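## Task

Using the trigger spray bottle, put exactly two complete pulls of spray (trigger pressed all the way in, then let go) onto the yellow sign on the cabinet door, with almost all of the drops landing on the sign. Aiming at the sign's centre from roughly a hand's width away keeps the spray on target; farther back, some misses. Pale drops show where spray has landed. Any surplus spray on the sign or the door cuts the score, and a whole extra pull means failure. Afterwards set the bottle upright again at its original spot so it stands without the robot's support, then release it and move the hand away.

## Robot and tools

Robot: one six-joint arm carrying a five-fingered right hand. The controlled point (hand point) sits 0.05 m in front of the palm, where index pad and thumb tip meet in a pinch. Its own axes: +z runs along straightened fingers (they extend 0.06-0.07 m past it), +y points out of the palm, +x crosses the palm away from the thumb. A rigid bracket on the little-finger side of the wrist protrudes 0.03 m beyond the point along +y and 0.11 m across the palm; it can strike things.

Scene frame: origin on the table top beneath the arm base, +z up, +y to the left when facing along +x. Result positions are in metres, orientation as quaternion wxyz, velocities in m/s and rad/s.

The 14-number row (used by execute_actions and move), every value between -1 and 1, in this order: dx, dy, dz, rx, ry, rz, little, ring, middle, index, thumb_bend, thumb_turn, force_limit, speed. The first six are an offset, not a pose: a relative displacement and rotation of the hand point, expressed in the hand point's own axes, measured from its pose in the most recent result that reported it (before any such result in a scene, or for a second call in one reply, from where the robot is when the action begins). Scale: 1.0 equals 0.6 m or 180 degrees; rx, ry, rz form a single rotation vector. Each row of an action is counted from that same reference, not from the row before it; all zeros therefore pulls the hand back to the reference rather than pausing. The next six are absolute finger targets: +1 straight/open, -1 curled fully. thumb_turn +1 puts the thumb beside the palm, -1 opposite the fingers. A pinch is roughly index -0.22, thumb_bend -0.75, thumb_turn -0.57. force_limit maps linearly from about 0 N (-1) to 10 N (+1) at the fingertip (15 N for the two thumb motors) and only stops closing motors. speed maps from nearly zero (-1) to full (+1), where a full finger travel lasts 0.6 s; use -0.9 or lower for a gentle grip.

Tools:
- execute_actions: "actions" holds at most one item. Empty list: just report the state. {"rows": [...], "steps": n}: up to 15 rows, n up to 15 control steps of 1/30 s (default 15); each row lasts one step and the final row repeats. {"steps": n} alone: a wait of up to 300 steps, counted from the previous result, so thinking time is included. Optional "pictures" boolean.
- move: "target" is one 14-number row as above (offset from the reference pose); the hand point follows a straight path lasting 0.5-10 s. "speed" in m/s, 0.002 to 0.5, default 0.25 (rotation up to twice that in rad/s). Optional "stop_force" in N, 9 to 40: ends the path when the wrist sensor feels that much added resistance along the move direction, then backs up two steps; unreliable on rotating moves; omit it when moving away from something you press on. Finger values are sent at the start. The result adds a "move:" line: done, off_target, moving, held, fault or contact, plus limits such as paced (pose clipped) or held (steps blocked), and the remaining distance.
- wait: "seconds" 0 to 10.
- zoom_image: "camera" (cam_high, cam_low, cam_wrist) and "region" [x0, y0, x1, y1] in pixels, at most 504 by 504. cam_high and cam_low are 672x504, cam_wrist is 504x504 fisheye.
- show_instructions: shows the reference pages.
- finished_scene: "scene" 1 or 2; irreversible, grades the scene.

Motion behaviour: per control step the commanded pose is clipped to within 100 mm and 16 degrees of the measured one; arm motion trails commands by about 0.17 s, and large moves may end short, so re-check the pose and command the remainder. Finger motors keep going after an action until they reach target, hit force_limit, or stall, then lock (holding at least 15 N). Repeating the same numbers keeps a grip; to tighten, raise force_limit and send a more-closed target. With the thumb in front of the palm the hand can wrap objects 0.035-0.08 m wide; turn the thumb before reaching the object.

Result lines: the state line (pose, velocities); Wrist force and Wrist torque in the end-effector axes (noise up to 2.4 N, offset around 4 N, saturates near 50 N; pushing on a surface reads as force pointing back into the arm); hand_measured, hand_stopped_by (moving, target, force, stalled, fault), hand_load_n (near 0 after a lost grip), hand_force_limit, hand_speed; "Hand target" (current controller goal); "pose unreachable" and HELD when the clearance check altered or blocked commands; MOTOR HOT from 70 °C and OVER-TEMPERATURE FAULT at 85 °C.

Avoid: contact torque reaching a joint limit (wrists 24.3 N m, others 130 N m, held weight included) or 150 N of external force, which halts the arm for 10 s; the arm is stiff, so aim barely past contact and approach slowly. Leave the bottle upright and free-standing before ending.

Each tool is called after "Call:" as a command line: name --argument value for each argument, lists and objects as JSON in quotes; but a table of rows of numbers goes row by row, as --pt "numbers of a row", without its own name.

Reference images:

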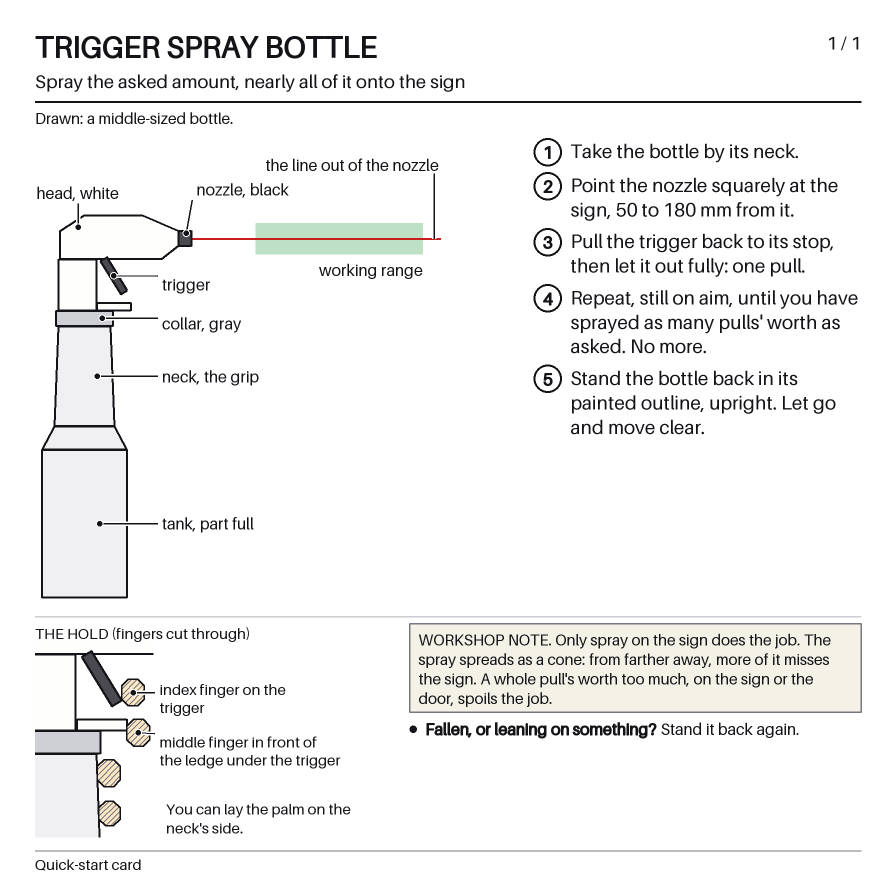

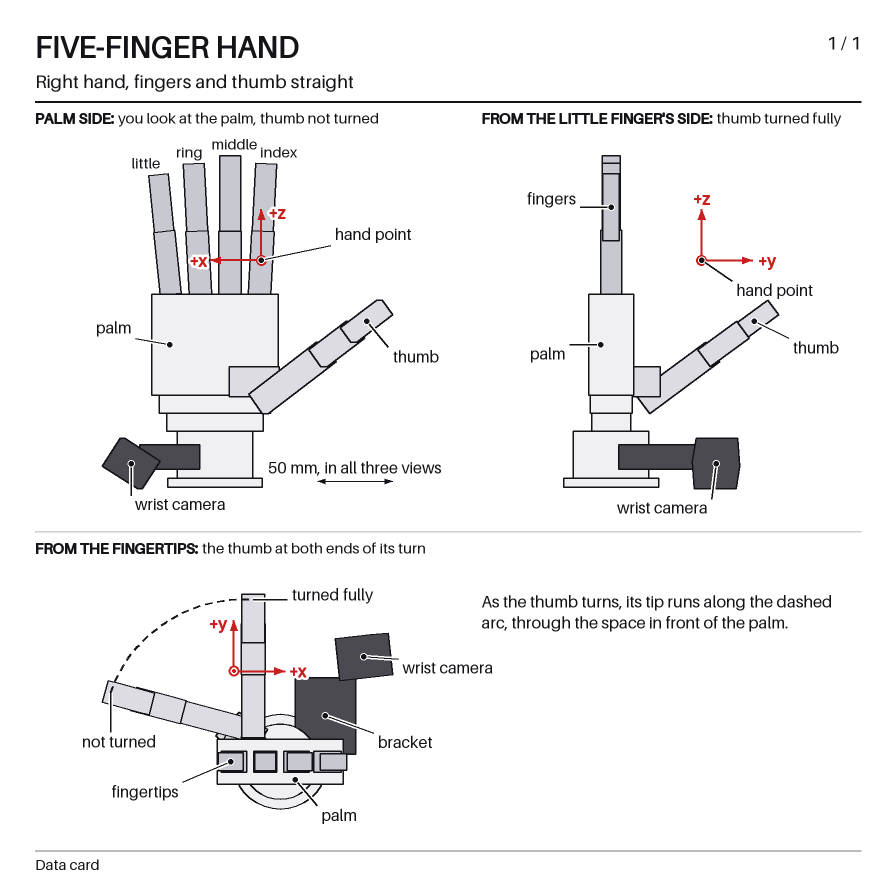

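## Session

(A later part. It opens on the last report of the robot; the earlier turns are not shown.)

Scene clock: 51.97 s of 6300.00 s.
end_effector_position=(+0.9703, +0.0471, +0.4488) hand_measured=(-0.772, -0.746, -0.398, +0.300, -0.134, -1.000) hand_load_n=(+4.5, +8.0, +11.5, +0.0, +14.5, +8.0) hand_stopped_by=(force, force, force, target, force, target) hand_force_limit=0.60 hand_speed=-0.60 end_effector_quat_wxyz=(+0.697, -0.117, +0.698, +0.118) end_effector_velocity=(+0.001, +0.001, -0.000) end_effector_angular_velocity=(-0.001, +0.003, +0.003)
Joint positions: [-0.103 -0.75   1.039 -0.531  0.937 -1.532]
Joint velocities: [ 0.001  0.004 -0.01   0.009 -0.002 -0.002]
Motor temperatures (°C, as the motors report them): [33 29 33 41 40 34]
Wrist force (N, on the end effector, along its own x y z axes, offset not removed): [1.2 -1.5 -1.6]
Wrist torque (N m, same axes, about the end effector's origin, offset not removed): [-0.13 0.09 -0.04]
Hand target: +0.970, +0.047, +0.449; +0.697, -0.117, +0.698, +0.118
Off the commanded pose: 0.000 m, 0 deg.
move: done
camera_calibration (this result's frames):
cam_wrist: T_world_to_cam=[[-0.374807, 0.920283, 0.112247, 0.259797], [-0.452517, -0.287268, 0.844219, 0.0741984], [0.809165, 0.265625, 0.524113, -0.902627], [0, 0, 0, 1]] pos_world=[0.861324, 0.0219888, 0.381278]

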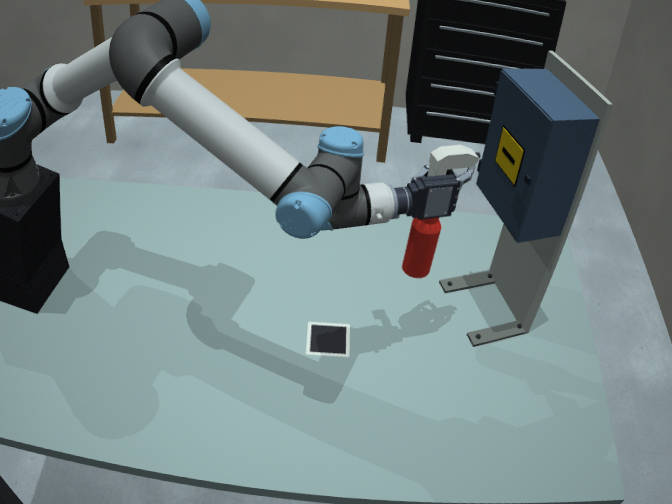

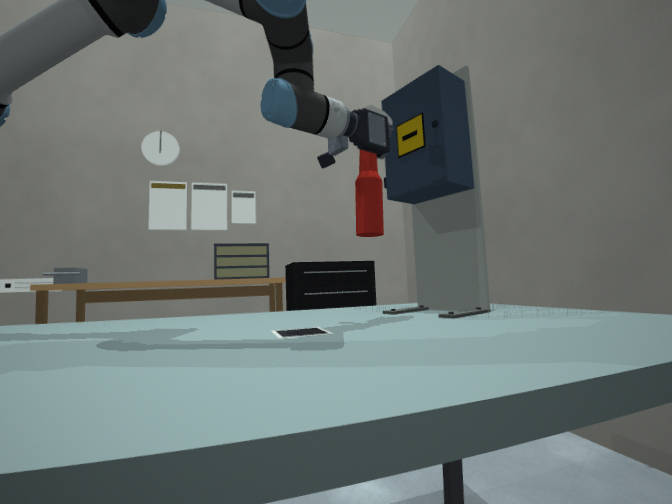

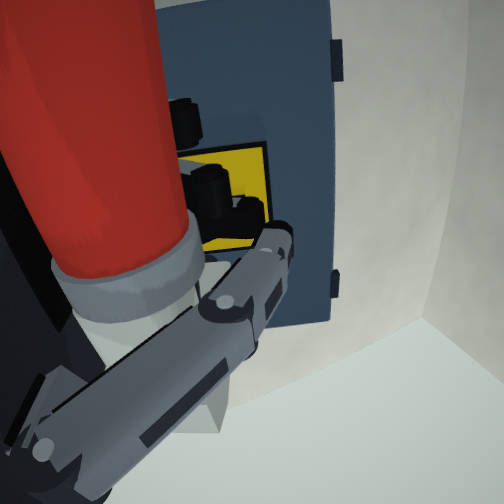

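Call:
move --target '[0.017,0,0,0,0,0,-1,-1,-1,0.3,-1,-1,1,-0.6]' --speed 0.05

Call:
move --target '[0,0,0,0,0,0,-1,-1,-1,-0.5,-1,-1,1,-0.6]'

Call:
zoom_image --camera "cam_high" --region '[420,110,550,240]'

Scene clock: 55.37 s of 6300.00 s.
end_effector_position=(+0.9702, +0.0471, +0.4388) hand_measured=(-0.772, -0.746, -0.398, +0.300, -0.134, -1.000) hand_load_n=(+4.5, +8.0, +11.5, +0.0, +14.5, +8.0) hand_stopped_by=(force, force, force, target, force, target) hand_force_limit=1.00 hand_speed=-0.60 end_effector_quat_wxyz=(+0.697, -0.117, +0.698, +0.118) end_effector_velocity=(-0.000, -0.000, -0.002) end_effector_angular_velocity=(+0.001, +0.001, -0.001)
Joint positions: [-0.103 -0.736  1.04  -0.545  0.937 -1.533]
Joint velocities: [-0.     0.002  0.001 -0.003  0.     0.   ]
Motor temperatures (°C, as the motors report them): [33 29 33 41 40 34]
Wrist force (N, on the end effector, along its own x y z axes, offset not removed): [2.9 1.0 0.2]
Wrist torque (N m, same axes, about the end effector's origin, offset not removed): [0.17 -0.04 0.36]
Hand target: +0.970, +0.047, +0.439; +0.697, -0.117, +0.698, +0.118
Off the commanded pose: 0.000 m, 0 deg.
move: done
camera_calibration (this result's frames):
cam_wrist: T_world_to_cam=[[-0.374813, 0.920284, 0.112213, 0.260928], [-0.452521, -0.287242, 0.844225, 0.0826663], [0.80916, 0.265648, 0.52411, -0.897352], [0, 0, 0, 1]] pos_world=[0.861308, 0.0219971, 0.371243]

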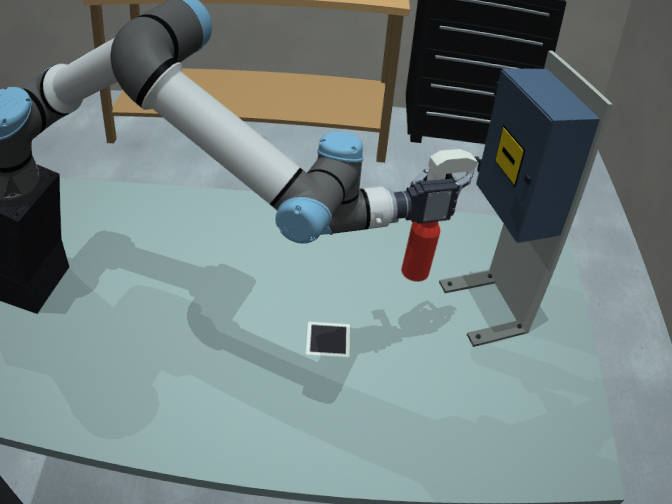

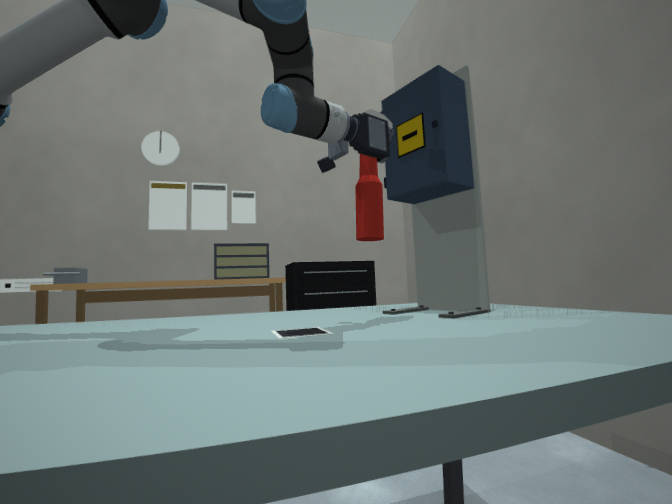

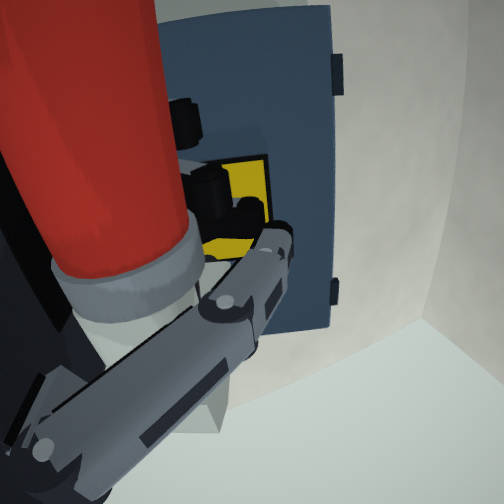

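Scene clock: 56.83 s of 6300.00 s.
end_effector_position=(+0.9702, +0.0471, +0.4387) hand_measured=(-0.772, -0.746, -0.398, -0.500, -0.134, -1.000) hand_load_n=(+5.0, +8.0, +11.5, +1.0, +14.5, +8.0) hand_stopped_by=(force, force, force, target, force, target) hand_force_limit=1.00 hand_speed=-0.60 end_effector_quat_wxyz=(+0.697, -0.117, +0.698, +0.118) end_effector_velocity=(-0.000, +0.000, +0.000) end_effector_angular_velocity=(-0.000, +0.000, +0.000)
Joint positions: [-0.103 -0.736  1.04  -0.545  0.937 -1.533]
Joint velocities: [ 0. -0.  0. -0. -0. -0.]
Motor temperatures (°C, as the motors report them): [33 29 33 41 40 34]
Wrist force (N, on the end effector, along its own x y z axes, offset not removed): [0.9 -2.6 0.2]
Wrist torque (N m, same axes, about the end effector's origin, offset not removed): [-0.41 0.13 -0.09]
Hand target: +0.970, +0.047, +0.439; +0.697, -0.117, +0.698, +0.118
Off the commanded pose: 0.000 m, 0 deg.
move: done
camera_calibration (this result's frames):
cam_wrist: T_world_to_cam=[[-0.374809, 0.920285, 0.112223, 0.260919], [-0.45251, -0.287245, 0.84423, 0.0826609], [0.809168, 0.265644, 0.5241, -0.897349], [0, 0, 0, 1]] pos_world=[0.861305, 0.0219993, 0.371235]

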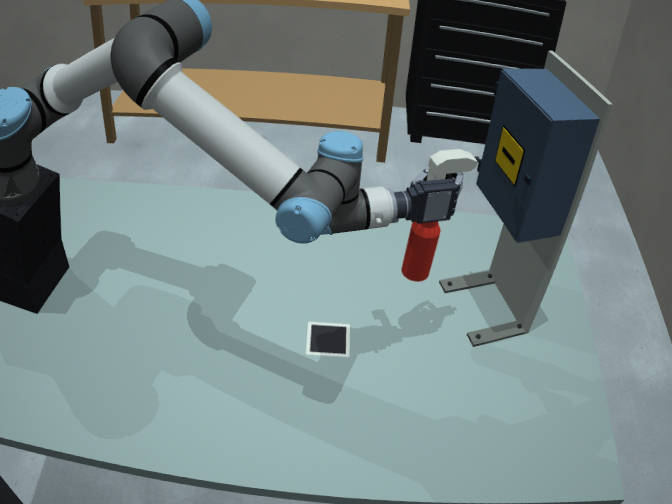

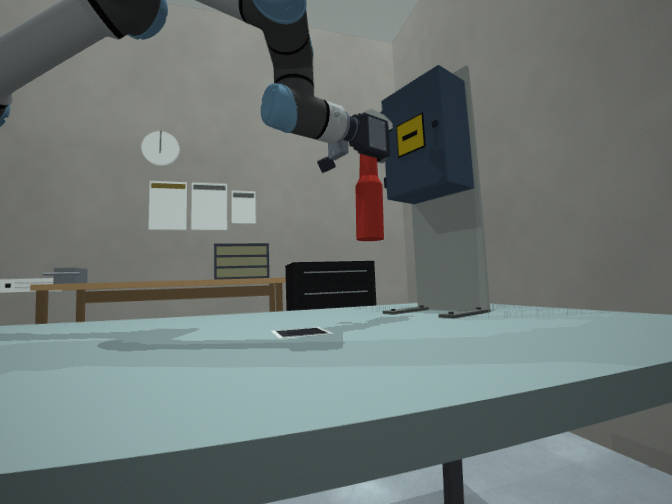

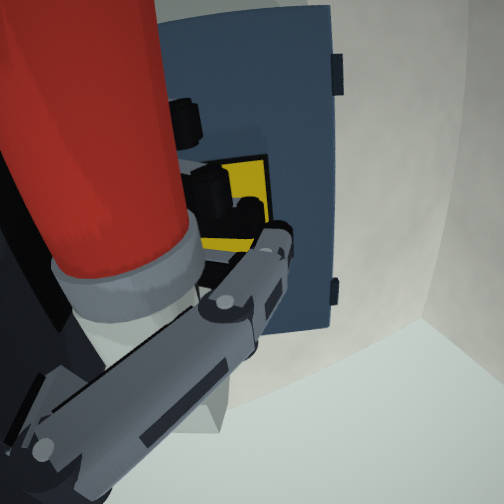

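Region (420, 110, 550, 240) of cam_high's 672x504 image, scaled by 3.877, with more detail than that image has.

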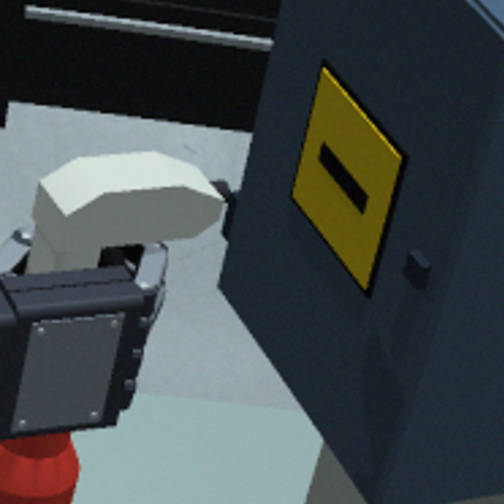

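Call:
move --target '[0,0,0,0,0,0,-1,-1,-1,-1,-1,-1,1,-0.6]'

Call:
zoom_image --camera "cam_high" --region '[420,110,550,240]'

Scene clock: 59.23 s of 6300.00 s.
end_effector_position=(+0.9702, +0.0471, +0.4388) hand_measured=(-0.772, -0.746, -0.398, -0.804, -0.134, -1.000) hand_load_n=(+10.0, +8.0, +11.0, +10.0, +14.0, +7.5) hand_stopped_by=(force, force, force, force, force, target) hand_force_limit=1.00 hand_speed=-0.60 end_effector_quat_wxyz=(+0.697, -0.117, +0.698, +0.118) end_effector_velocity=(-0.000, -0.000, -0.001) end_effector_angular_velocity=(-0.000, +0.001, -0.000)
Joint positions: [-0.103 -0.736  1.04  -0.545  0.937 -1.533]
Joint velocities: [-0.001  0.     0.001  0.    -0.    -0.   ]
Motor temperatures (°C, as the motors report them): [33 29 33 41 40 34]
Wrist force (N, on the end effector, along its own x y z axes, offset not removed): [1.0 -1.4 -1.0]
Wrist torque (N m, same axes, about the end effector's origin, offset not removed): [-0.20 0.16 -0.13]
Hand target: +0.970, +0.047, +0.439; +0.697, -0.117, +0.698, +0.118
Off the commanded pose: 0.000 m, 0 deg.
move: done
camera_calibration (this result's frames):
cam_wrist: T_world_to_cam=[[-0.374811, 0.920285, 0.112218, 0.260921], [-0.452516, -0.287243, 0.844228, 0.0826626], [0.809164, 0.265645, 0.524106, -0.897351], [0, 0, 0, 1]] pos_world=[0.861306, 0.0219993, 0.371241]

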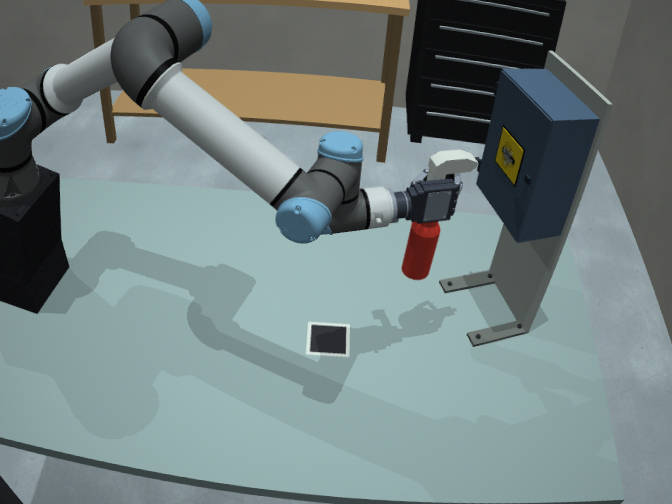

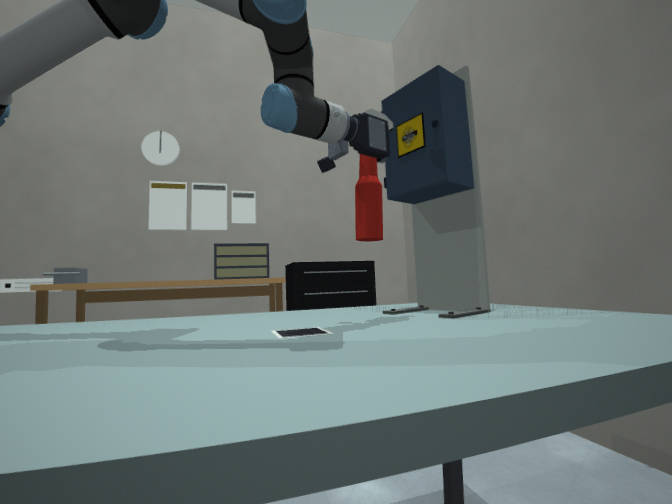

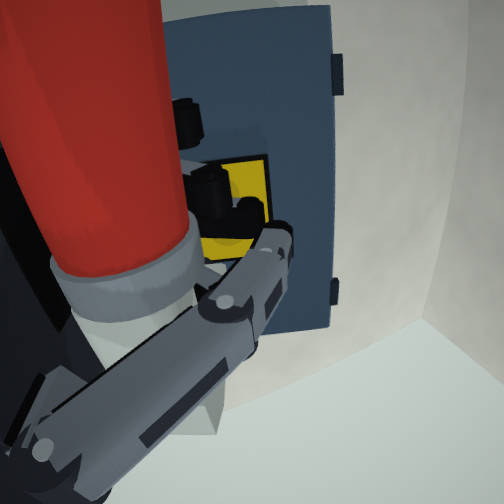

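Region (420, 110, 550, 240) of cam_high's 672x504 image, scaled by 3.877, with more detail than that image has.

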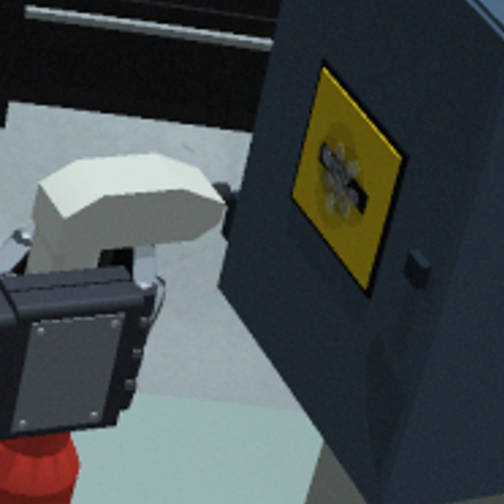

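Call:
zoom_image --camera "cam_high" --region '[430,155,480,205]'

Call:
zoom_image --camera "cam_wrist" --region '[160,220,280,340]'

Call:
move --target '[0,0,0,0,0,0,-1,-1,-1,0,-1,-1,1,-0.6]'

Call:
zoom_image --camera "cam_high" --region '[430,155,480,205]'

Call:
move --target '[0,0,0,0,0,0,-1,-1,-1,-0.72,-1,-1,1,-0.6]'

Call:
zoom_image --camera "cam_high" --region '[430,155,480,205]'

Call:
move --target '[0,0,0,0,0,0,-1,-1,-1,-1,-1,-1,1,0]'

Call:
zoom_image --camera "cam_high" --region '[430,155,480,205]'

Region (430, 155, 480, 205) of cam_high's 672x504 image, scaled by 10.080, with more detail than that image has.

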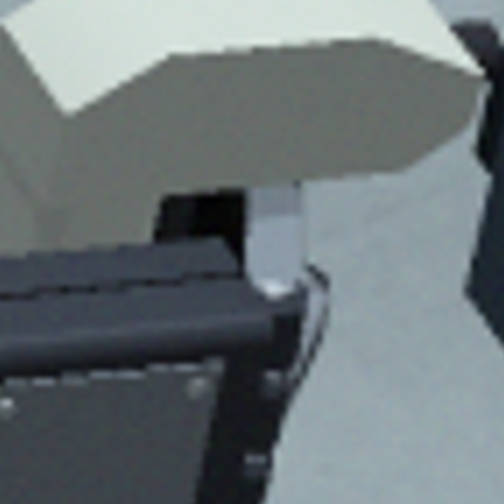

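Region (160, 220, 280, 340) of cam_wrist's 504x504 image, scaled by 4.200, with more detail than that image has.

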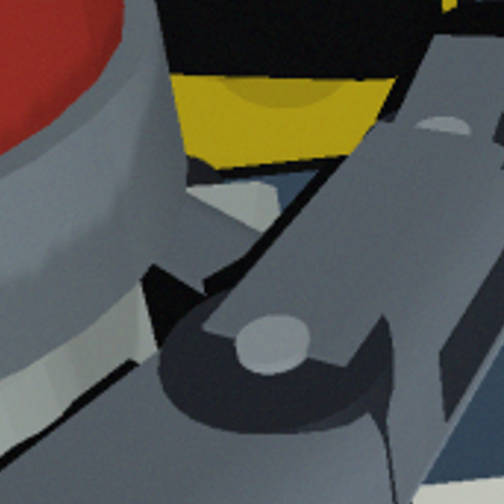

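Scene clock: 65.07 s of 6300.00 s.
end_effector_position=(+0.9702, +0.0471, +0.4388) hand_measured=(-0.772, -0.746, -0.398, +0.000, -0.134, -1.000) hand_load_n=(+5.5, +7.0, +11.5, +0.0, +14.0, +7.5) hand_stopped_by=(force, force, force, target, force, target) hand_force_limit=1.00 hand_speed=-0.60 end_effector_quat_wxyz=(+0.697, -0.117, +0.698, +0.118) end_effector_velocity=(-0.000, -0.000, -0.001) end_effector_angular_velocity=(-0.000, +0.001, -0.001)
Joint positions: [-0.103 -0.736  1.04  -0.545  0.937 -1.533]
Joint velocities: [-0.001  0.     0.001 -0.     0.    -0.001]
Motor temperatures (°C, as the motors report them): [33 29 33 41 40 34]
Wrist force (N, on the end effector, along its own x y z axes, offset not removed): [0.5 0.6 -0.7]
Wrist torque (N m, same axes, about the end effector's origin, offset not removed): [0.21 0.19 0.01]
Hand target: +0.970, +0.047, +0.439; +0.697, -0.117, +0.698, +0.118
Off the commanded pose: 0.000 m, 0 deg.
After step 90, 1.33 s passed at rest.
move: done
camera_calibration (this result's frames):
cam_wrist: T_world_to_cam=[[-0.37481, 0.920285, 0.112218, 0.260921], [-0.452516, -0.287243, 0.844228, 0.0826622], [0.809164, 0.265645, 0.524105, -0.897351], [0, 0, 0, 1]] pos_world=[0.861306, 0.0219993, 0.371241]

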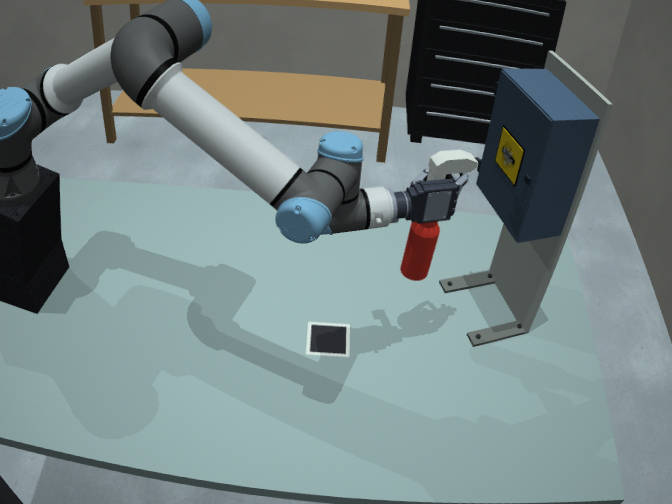

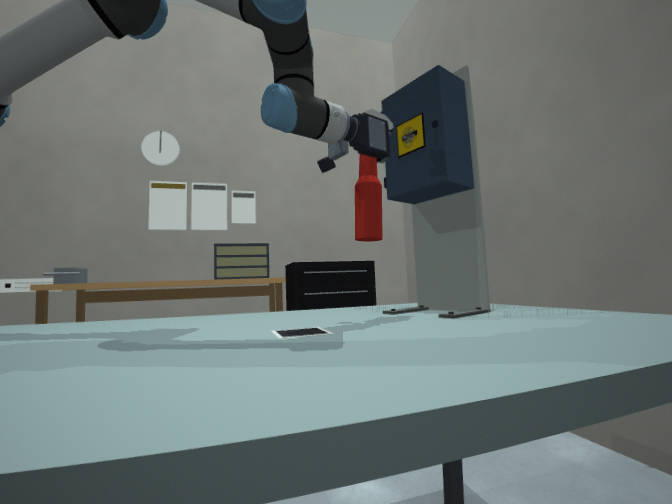

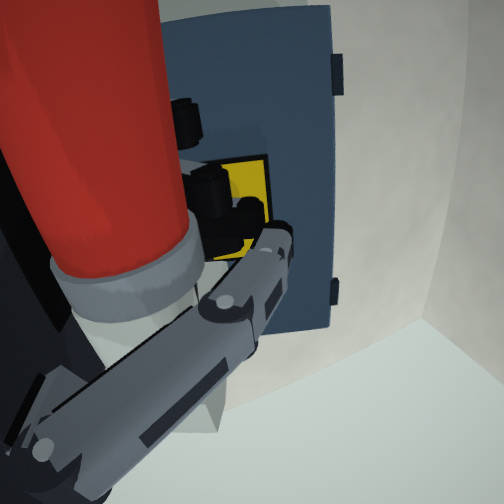

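Region (430, 155, 480, 205) of cam_high's 672x504 image, scaled by 10.080, with more detail than that image has.

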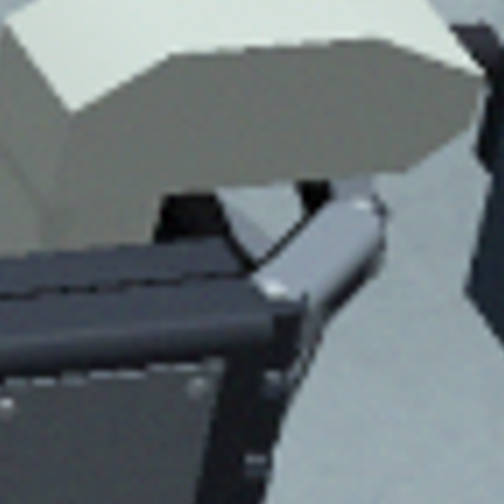

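Scene clock: 66.43 s of 6300.00 s.
end_effector_position=(+0.9702, +0.0471, +0.4388) hand_measured=(-0.772, -0.746, -0.398, -0.718, -0.134, -1.000) hand_load_n=(+7.0, +7.5, +11.5, +4.0, +14.0, +8.0) hand_stopped_by=(force, force, force, target, force, target) hand_force_limit=1.00 hand_speed=-0.60 end_effector_quat_wxyz=(+0.697, -0.117, +0.698, +0.118) end_effector_velocity=(+0.000, -0.001, +0.001) end_effector_angular_velocity=(+0.001, -0.001, -0.001)
Joint positions: [-0.103 -0.736  1.04  -0.545  0.937 -1.533]
Joint velocities: [-0.001 -0.    -0.001  0.    -0.     0.002]
Motor temperatures (°C, as the motors report them): [33 29 33 41 40 34]
Wrist force (N, on the end effector, along its own x y z axes, offset not removed): [0.0 1.8 0.0]
Wrist torque (N m, same axes, about the end effector's origin, offset not removed): [0.35 0.32 -0.18]
Hand target: +0.970, +0.047, +0.439; +0.697, -0.117, +0.698, +0.118
Off the commanded pose: 0.000 m, 0 deg.
move: done
camera_calibration (this result's frames):
cam_wrist: T_world_to_cam=[[-0.37481, 0.920285, 0.112218, 0.260921], [-0.452516, -0.287243, 0.844228, 0.0826622], [0.809164, 0.265645, 0.524105, -0.897351], [0, 0, 0, 1]] pos_world=[0.861306, 0.0219992, 0.371241]

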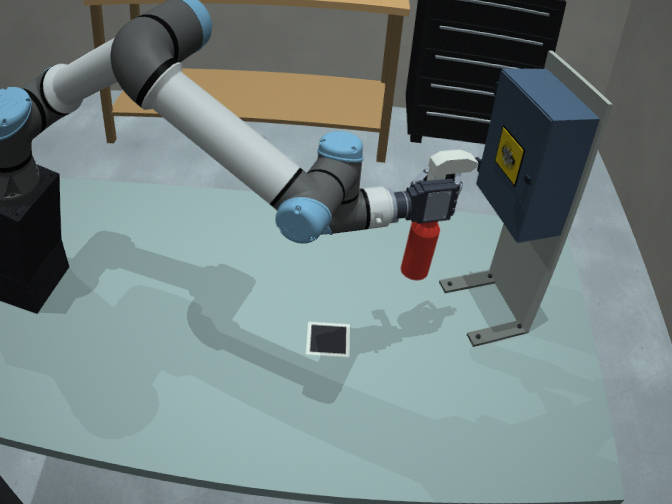

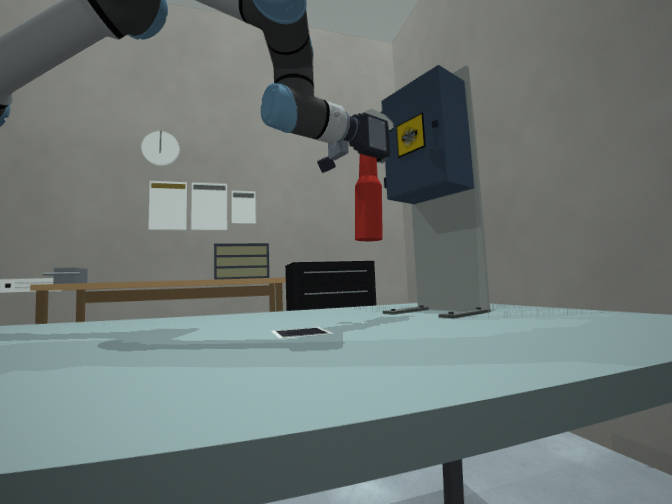

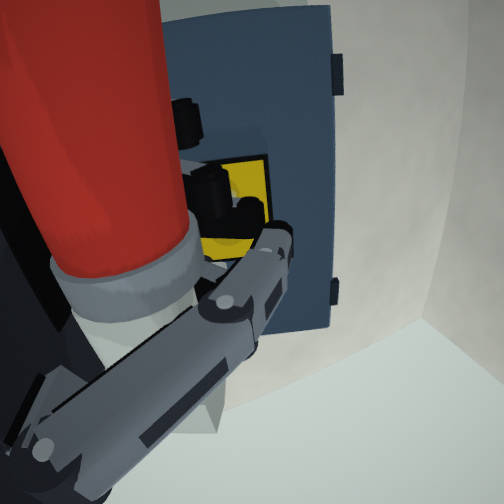

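Region (430, 155, 480, 205) of cam_high's 672x504 image, scaled by 10.080, with more detail than that image has.

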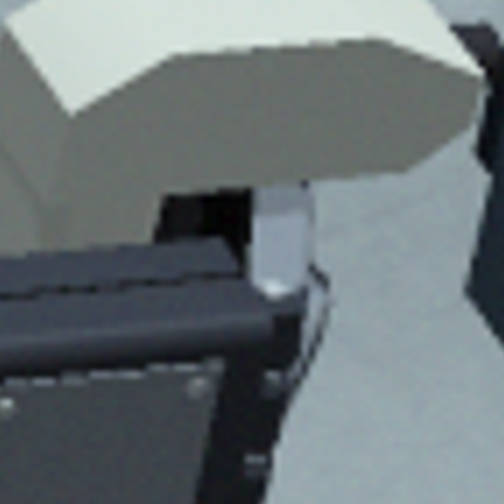

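Scene clock: 66.93 s of 6300.00 s.
end_effector_position=(+0.9702, +0.0471, +0.4388) hand_measured=(-0.772, -0.746, -0.398, -0.820, -0.134, -1.000) hand_load_n=(+10.5, +6.5, +11.0, +9.0, +14.5, +7.5) hand_stopped_by=(force, force, force, force, force, target) hand_force_limit=1.00 hand_speed=0.00 end_effector_quat_wxyz=(+0.697, -0.117, +0.698, +0.118) end_effector_velocity=(+0.000, +0.001, +0.000) end_effector_angular_velocity=(-0.001, -0.001, +0.001)
Joint positions: [-0.103 -0.736  1.04  -0.545  0.937 -1.533]
Joint velocities: [ 0.001 -0.    -0.     0.    -0.    -0.001]
Motor temperatures (°C, as the motors report them): [33 29 33 41 40 34]
Wrist force (N, on the end effector, along its own x y z axes, offset not removed): [3.4 -0.9 -0.8]
Wrist torque (N m, same axes, about the end effector's origin, offset not removed): [-0.15 -0.26 0.00]
Hand target: +0.970, +0.047, +0.439; +0.697, -0.117, +0.698, +0.118
Off the commanded pose: 0.000 m, 0 deg.
move: done
camera_calibration (this result's frames):
cam_wrist: T_world_to_cam=[[-0.374811, 0.920284, 0.112219, 0.260921], [-0.452515, -0.287244, 0.844228, 0.0826619], [0.809164, 0.265645, 0.524105, -0.897351], [0, 0, 0, 1]] pos_world=[0.861306, 0.0220003, 0.371241]

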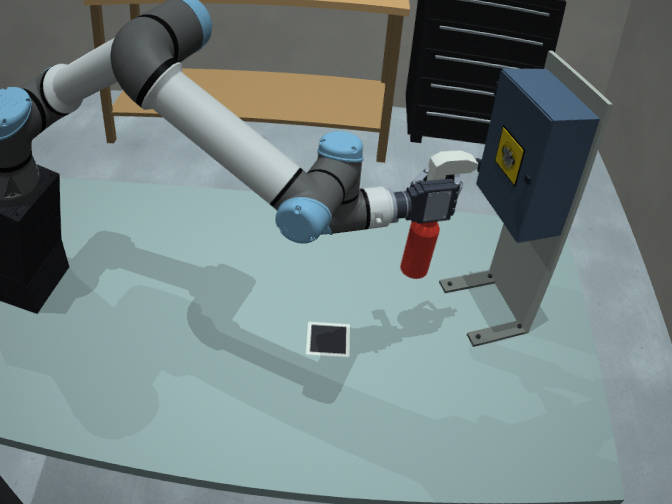

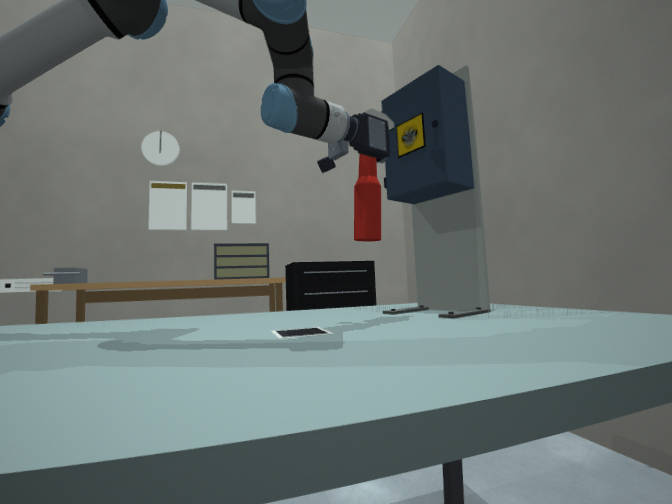

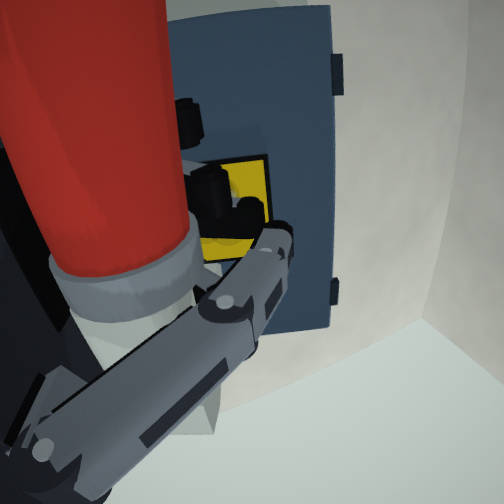

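Region (430, 155, 480, 205) of cam_high's 672x504 image, scaled by 10.080, with more detail than that image has.

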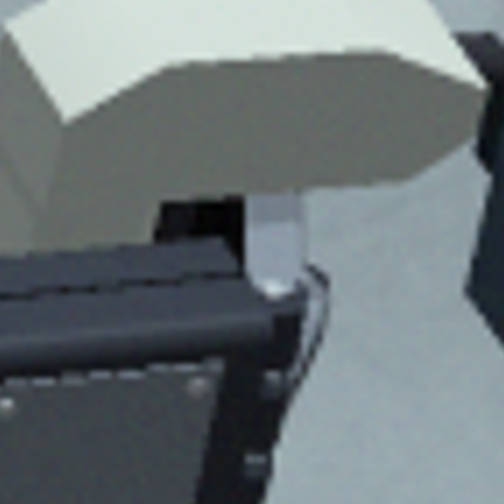

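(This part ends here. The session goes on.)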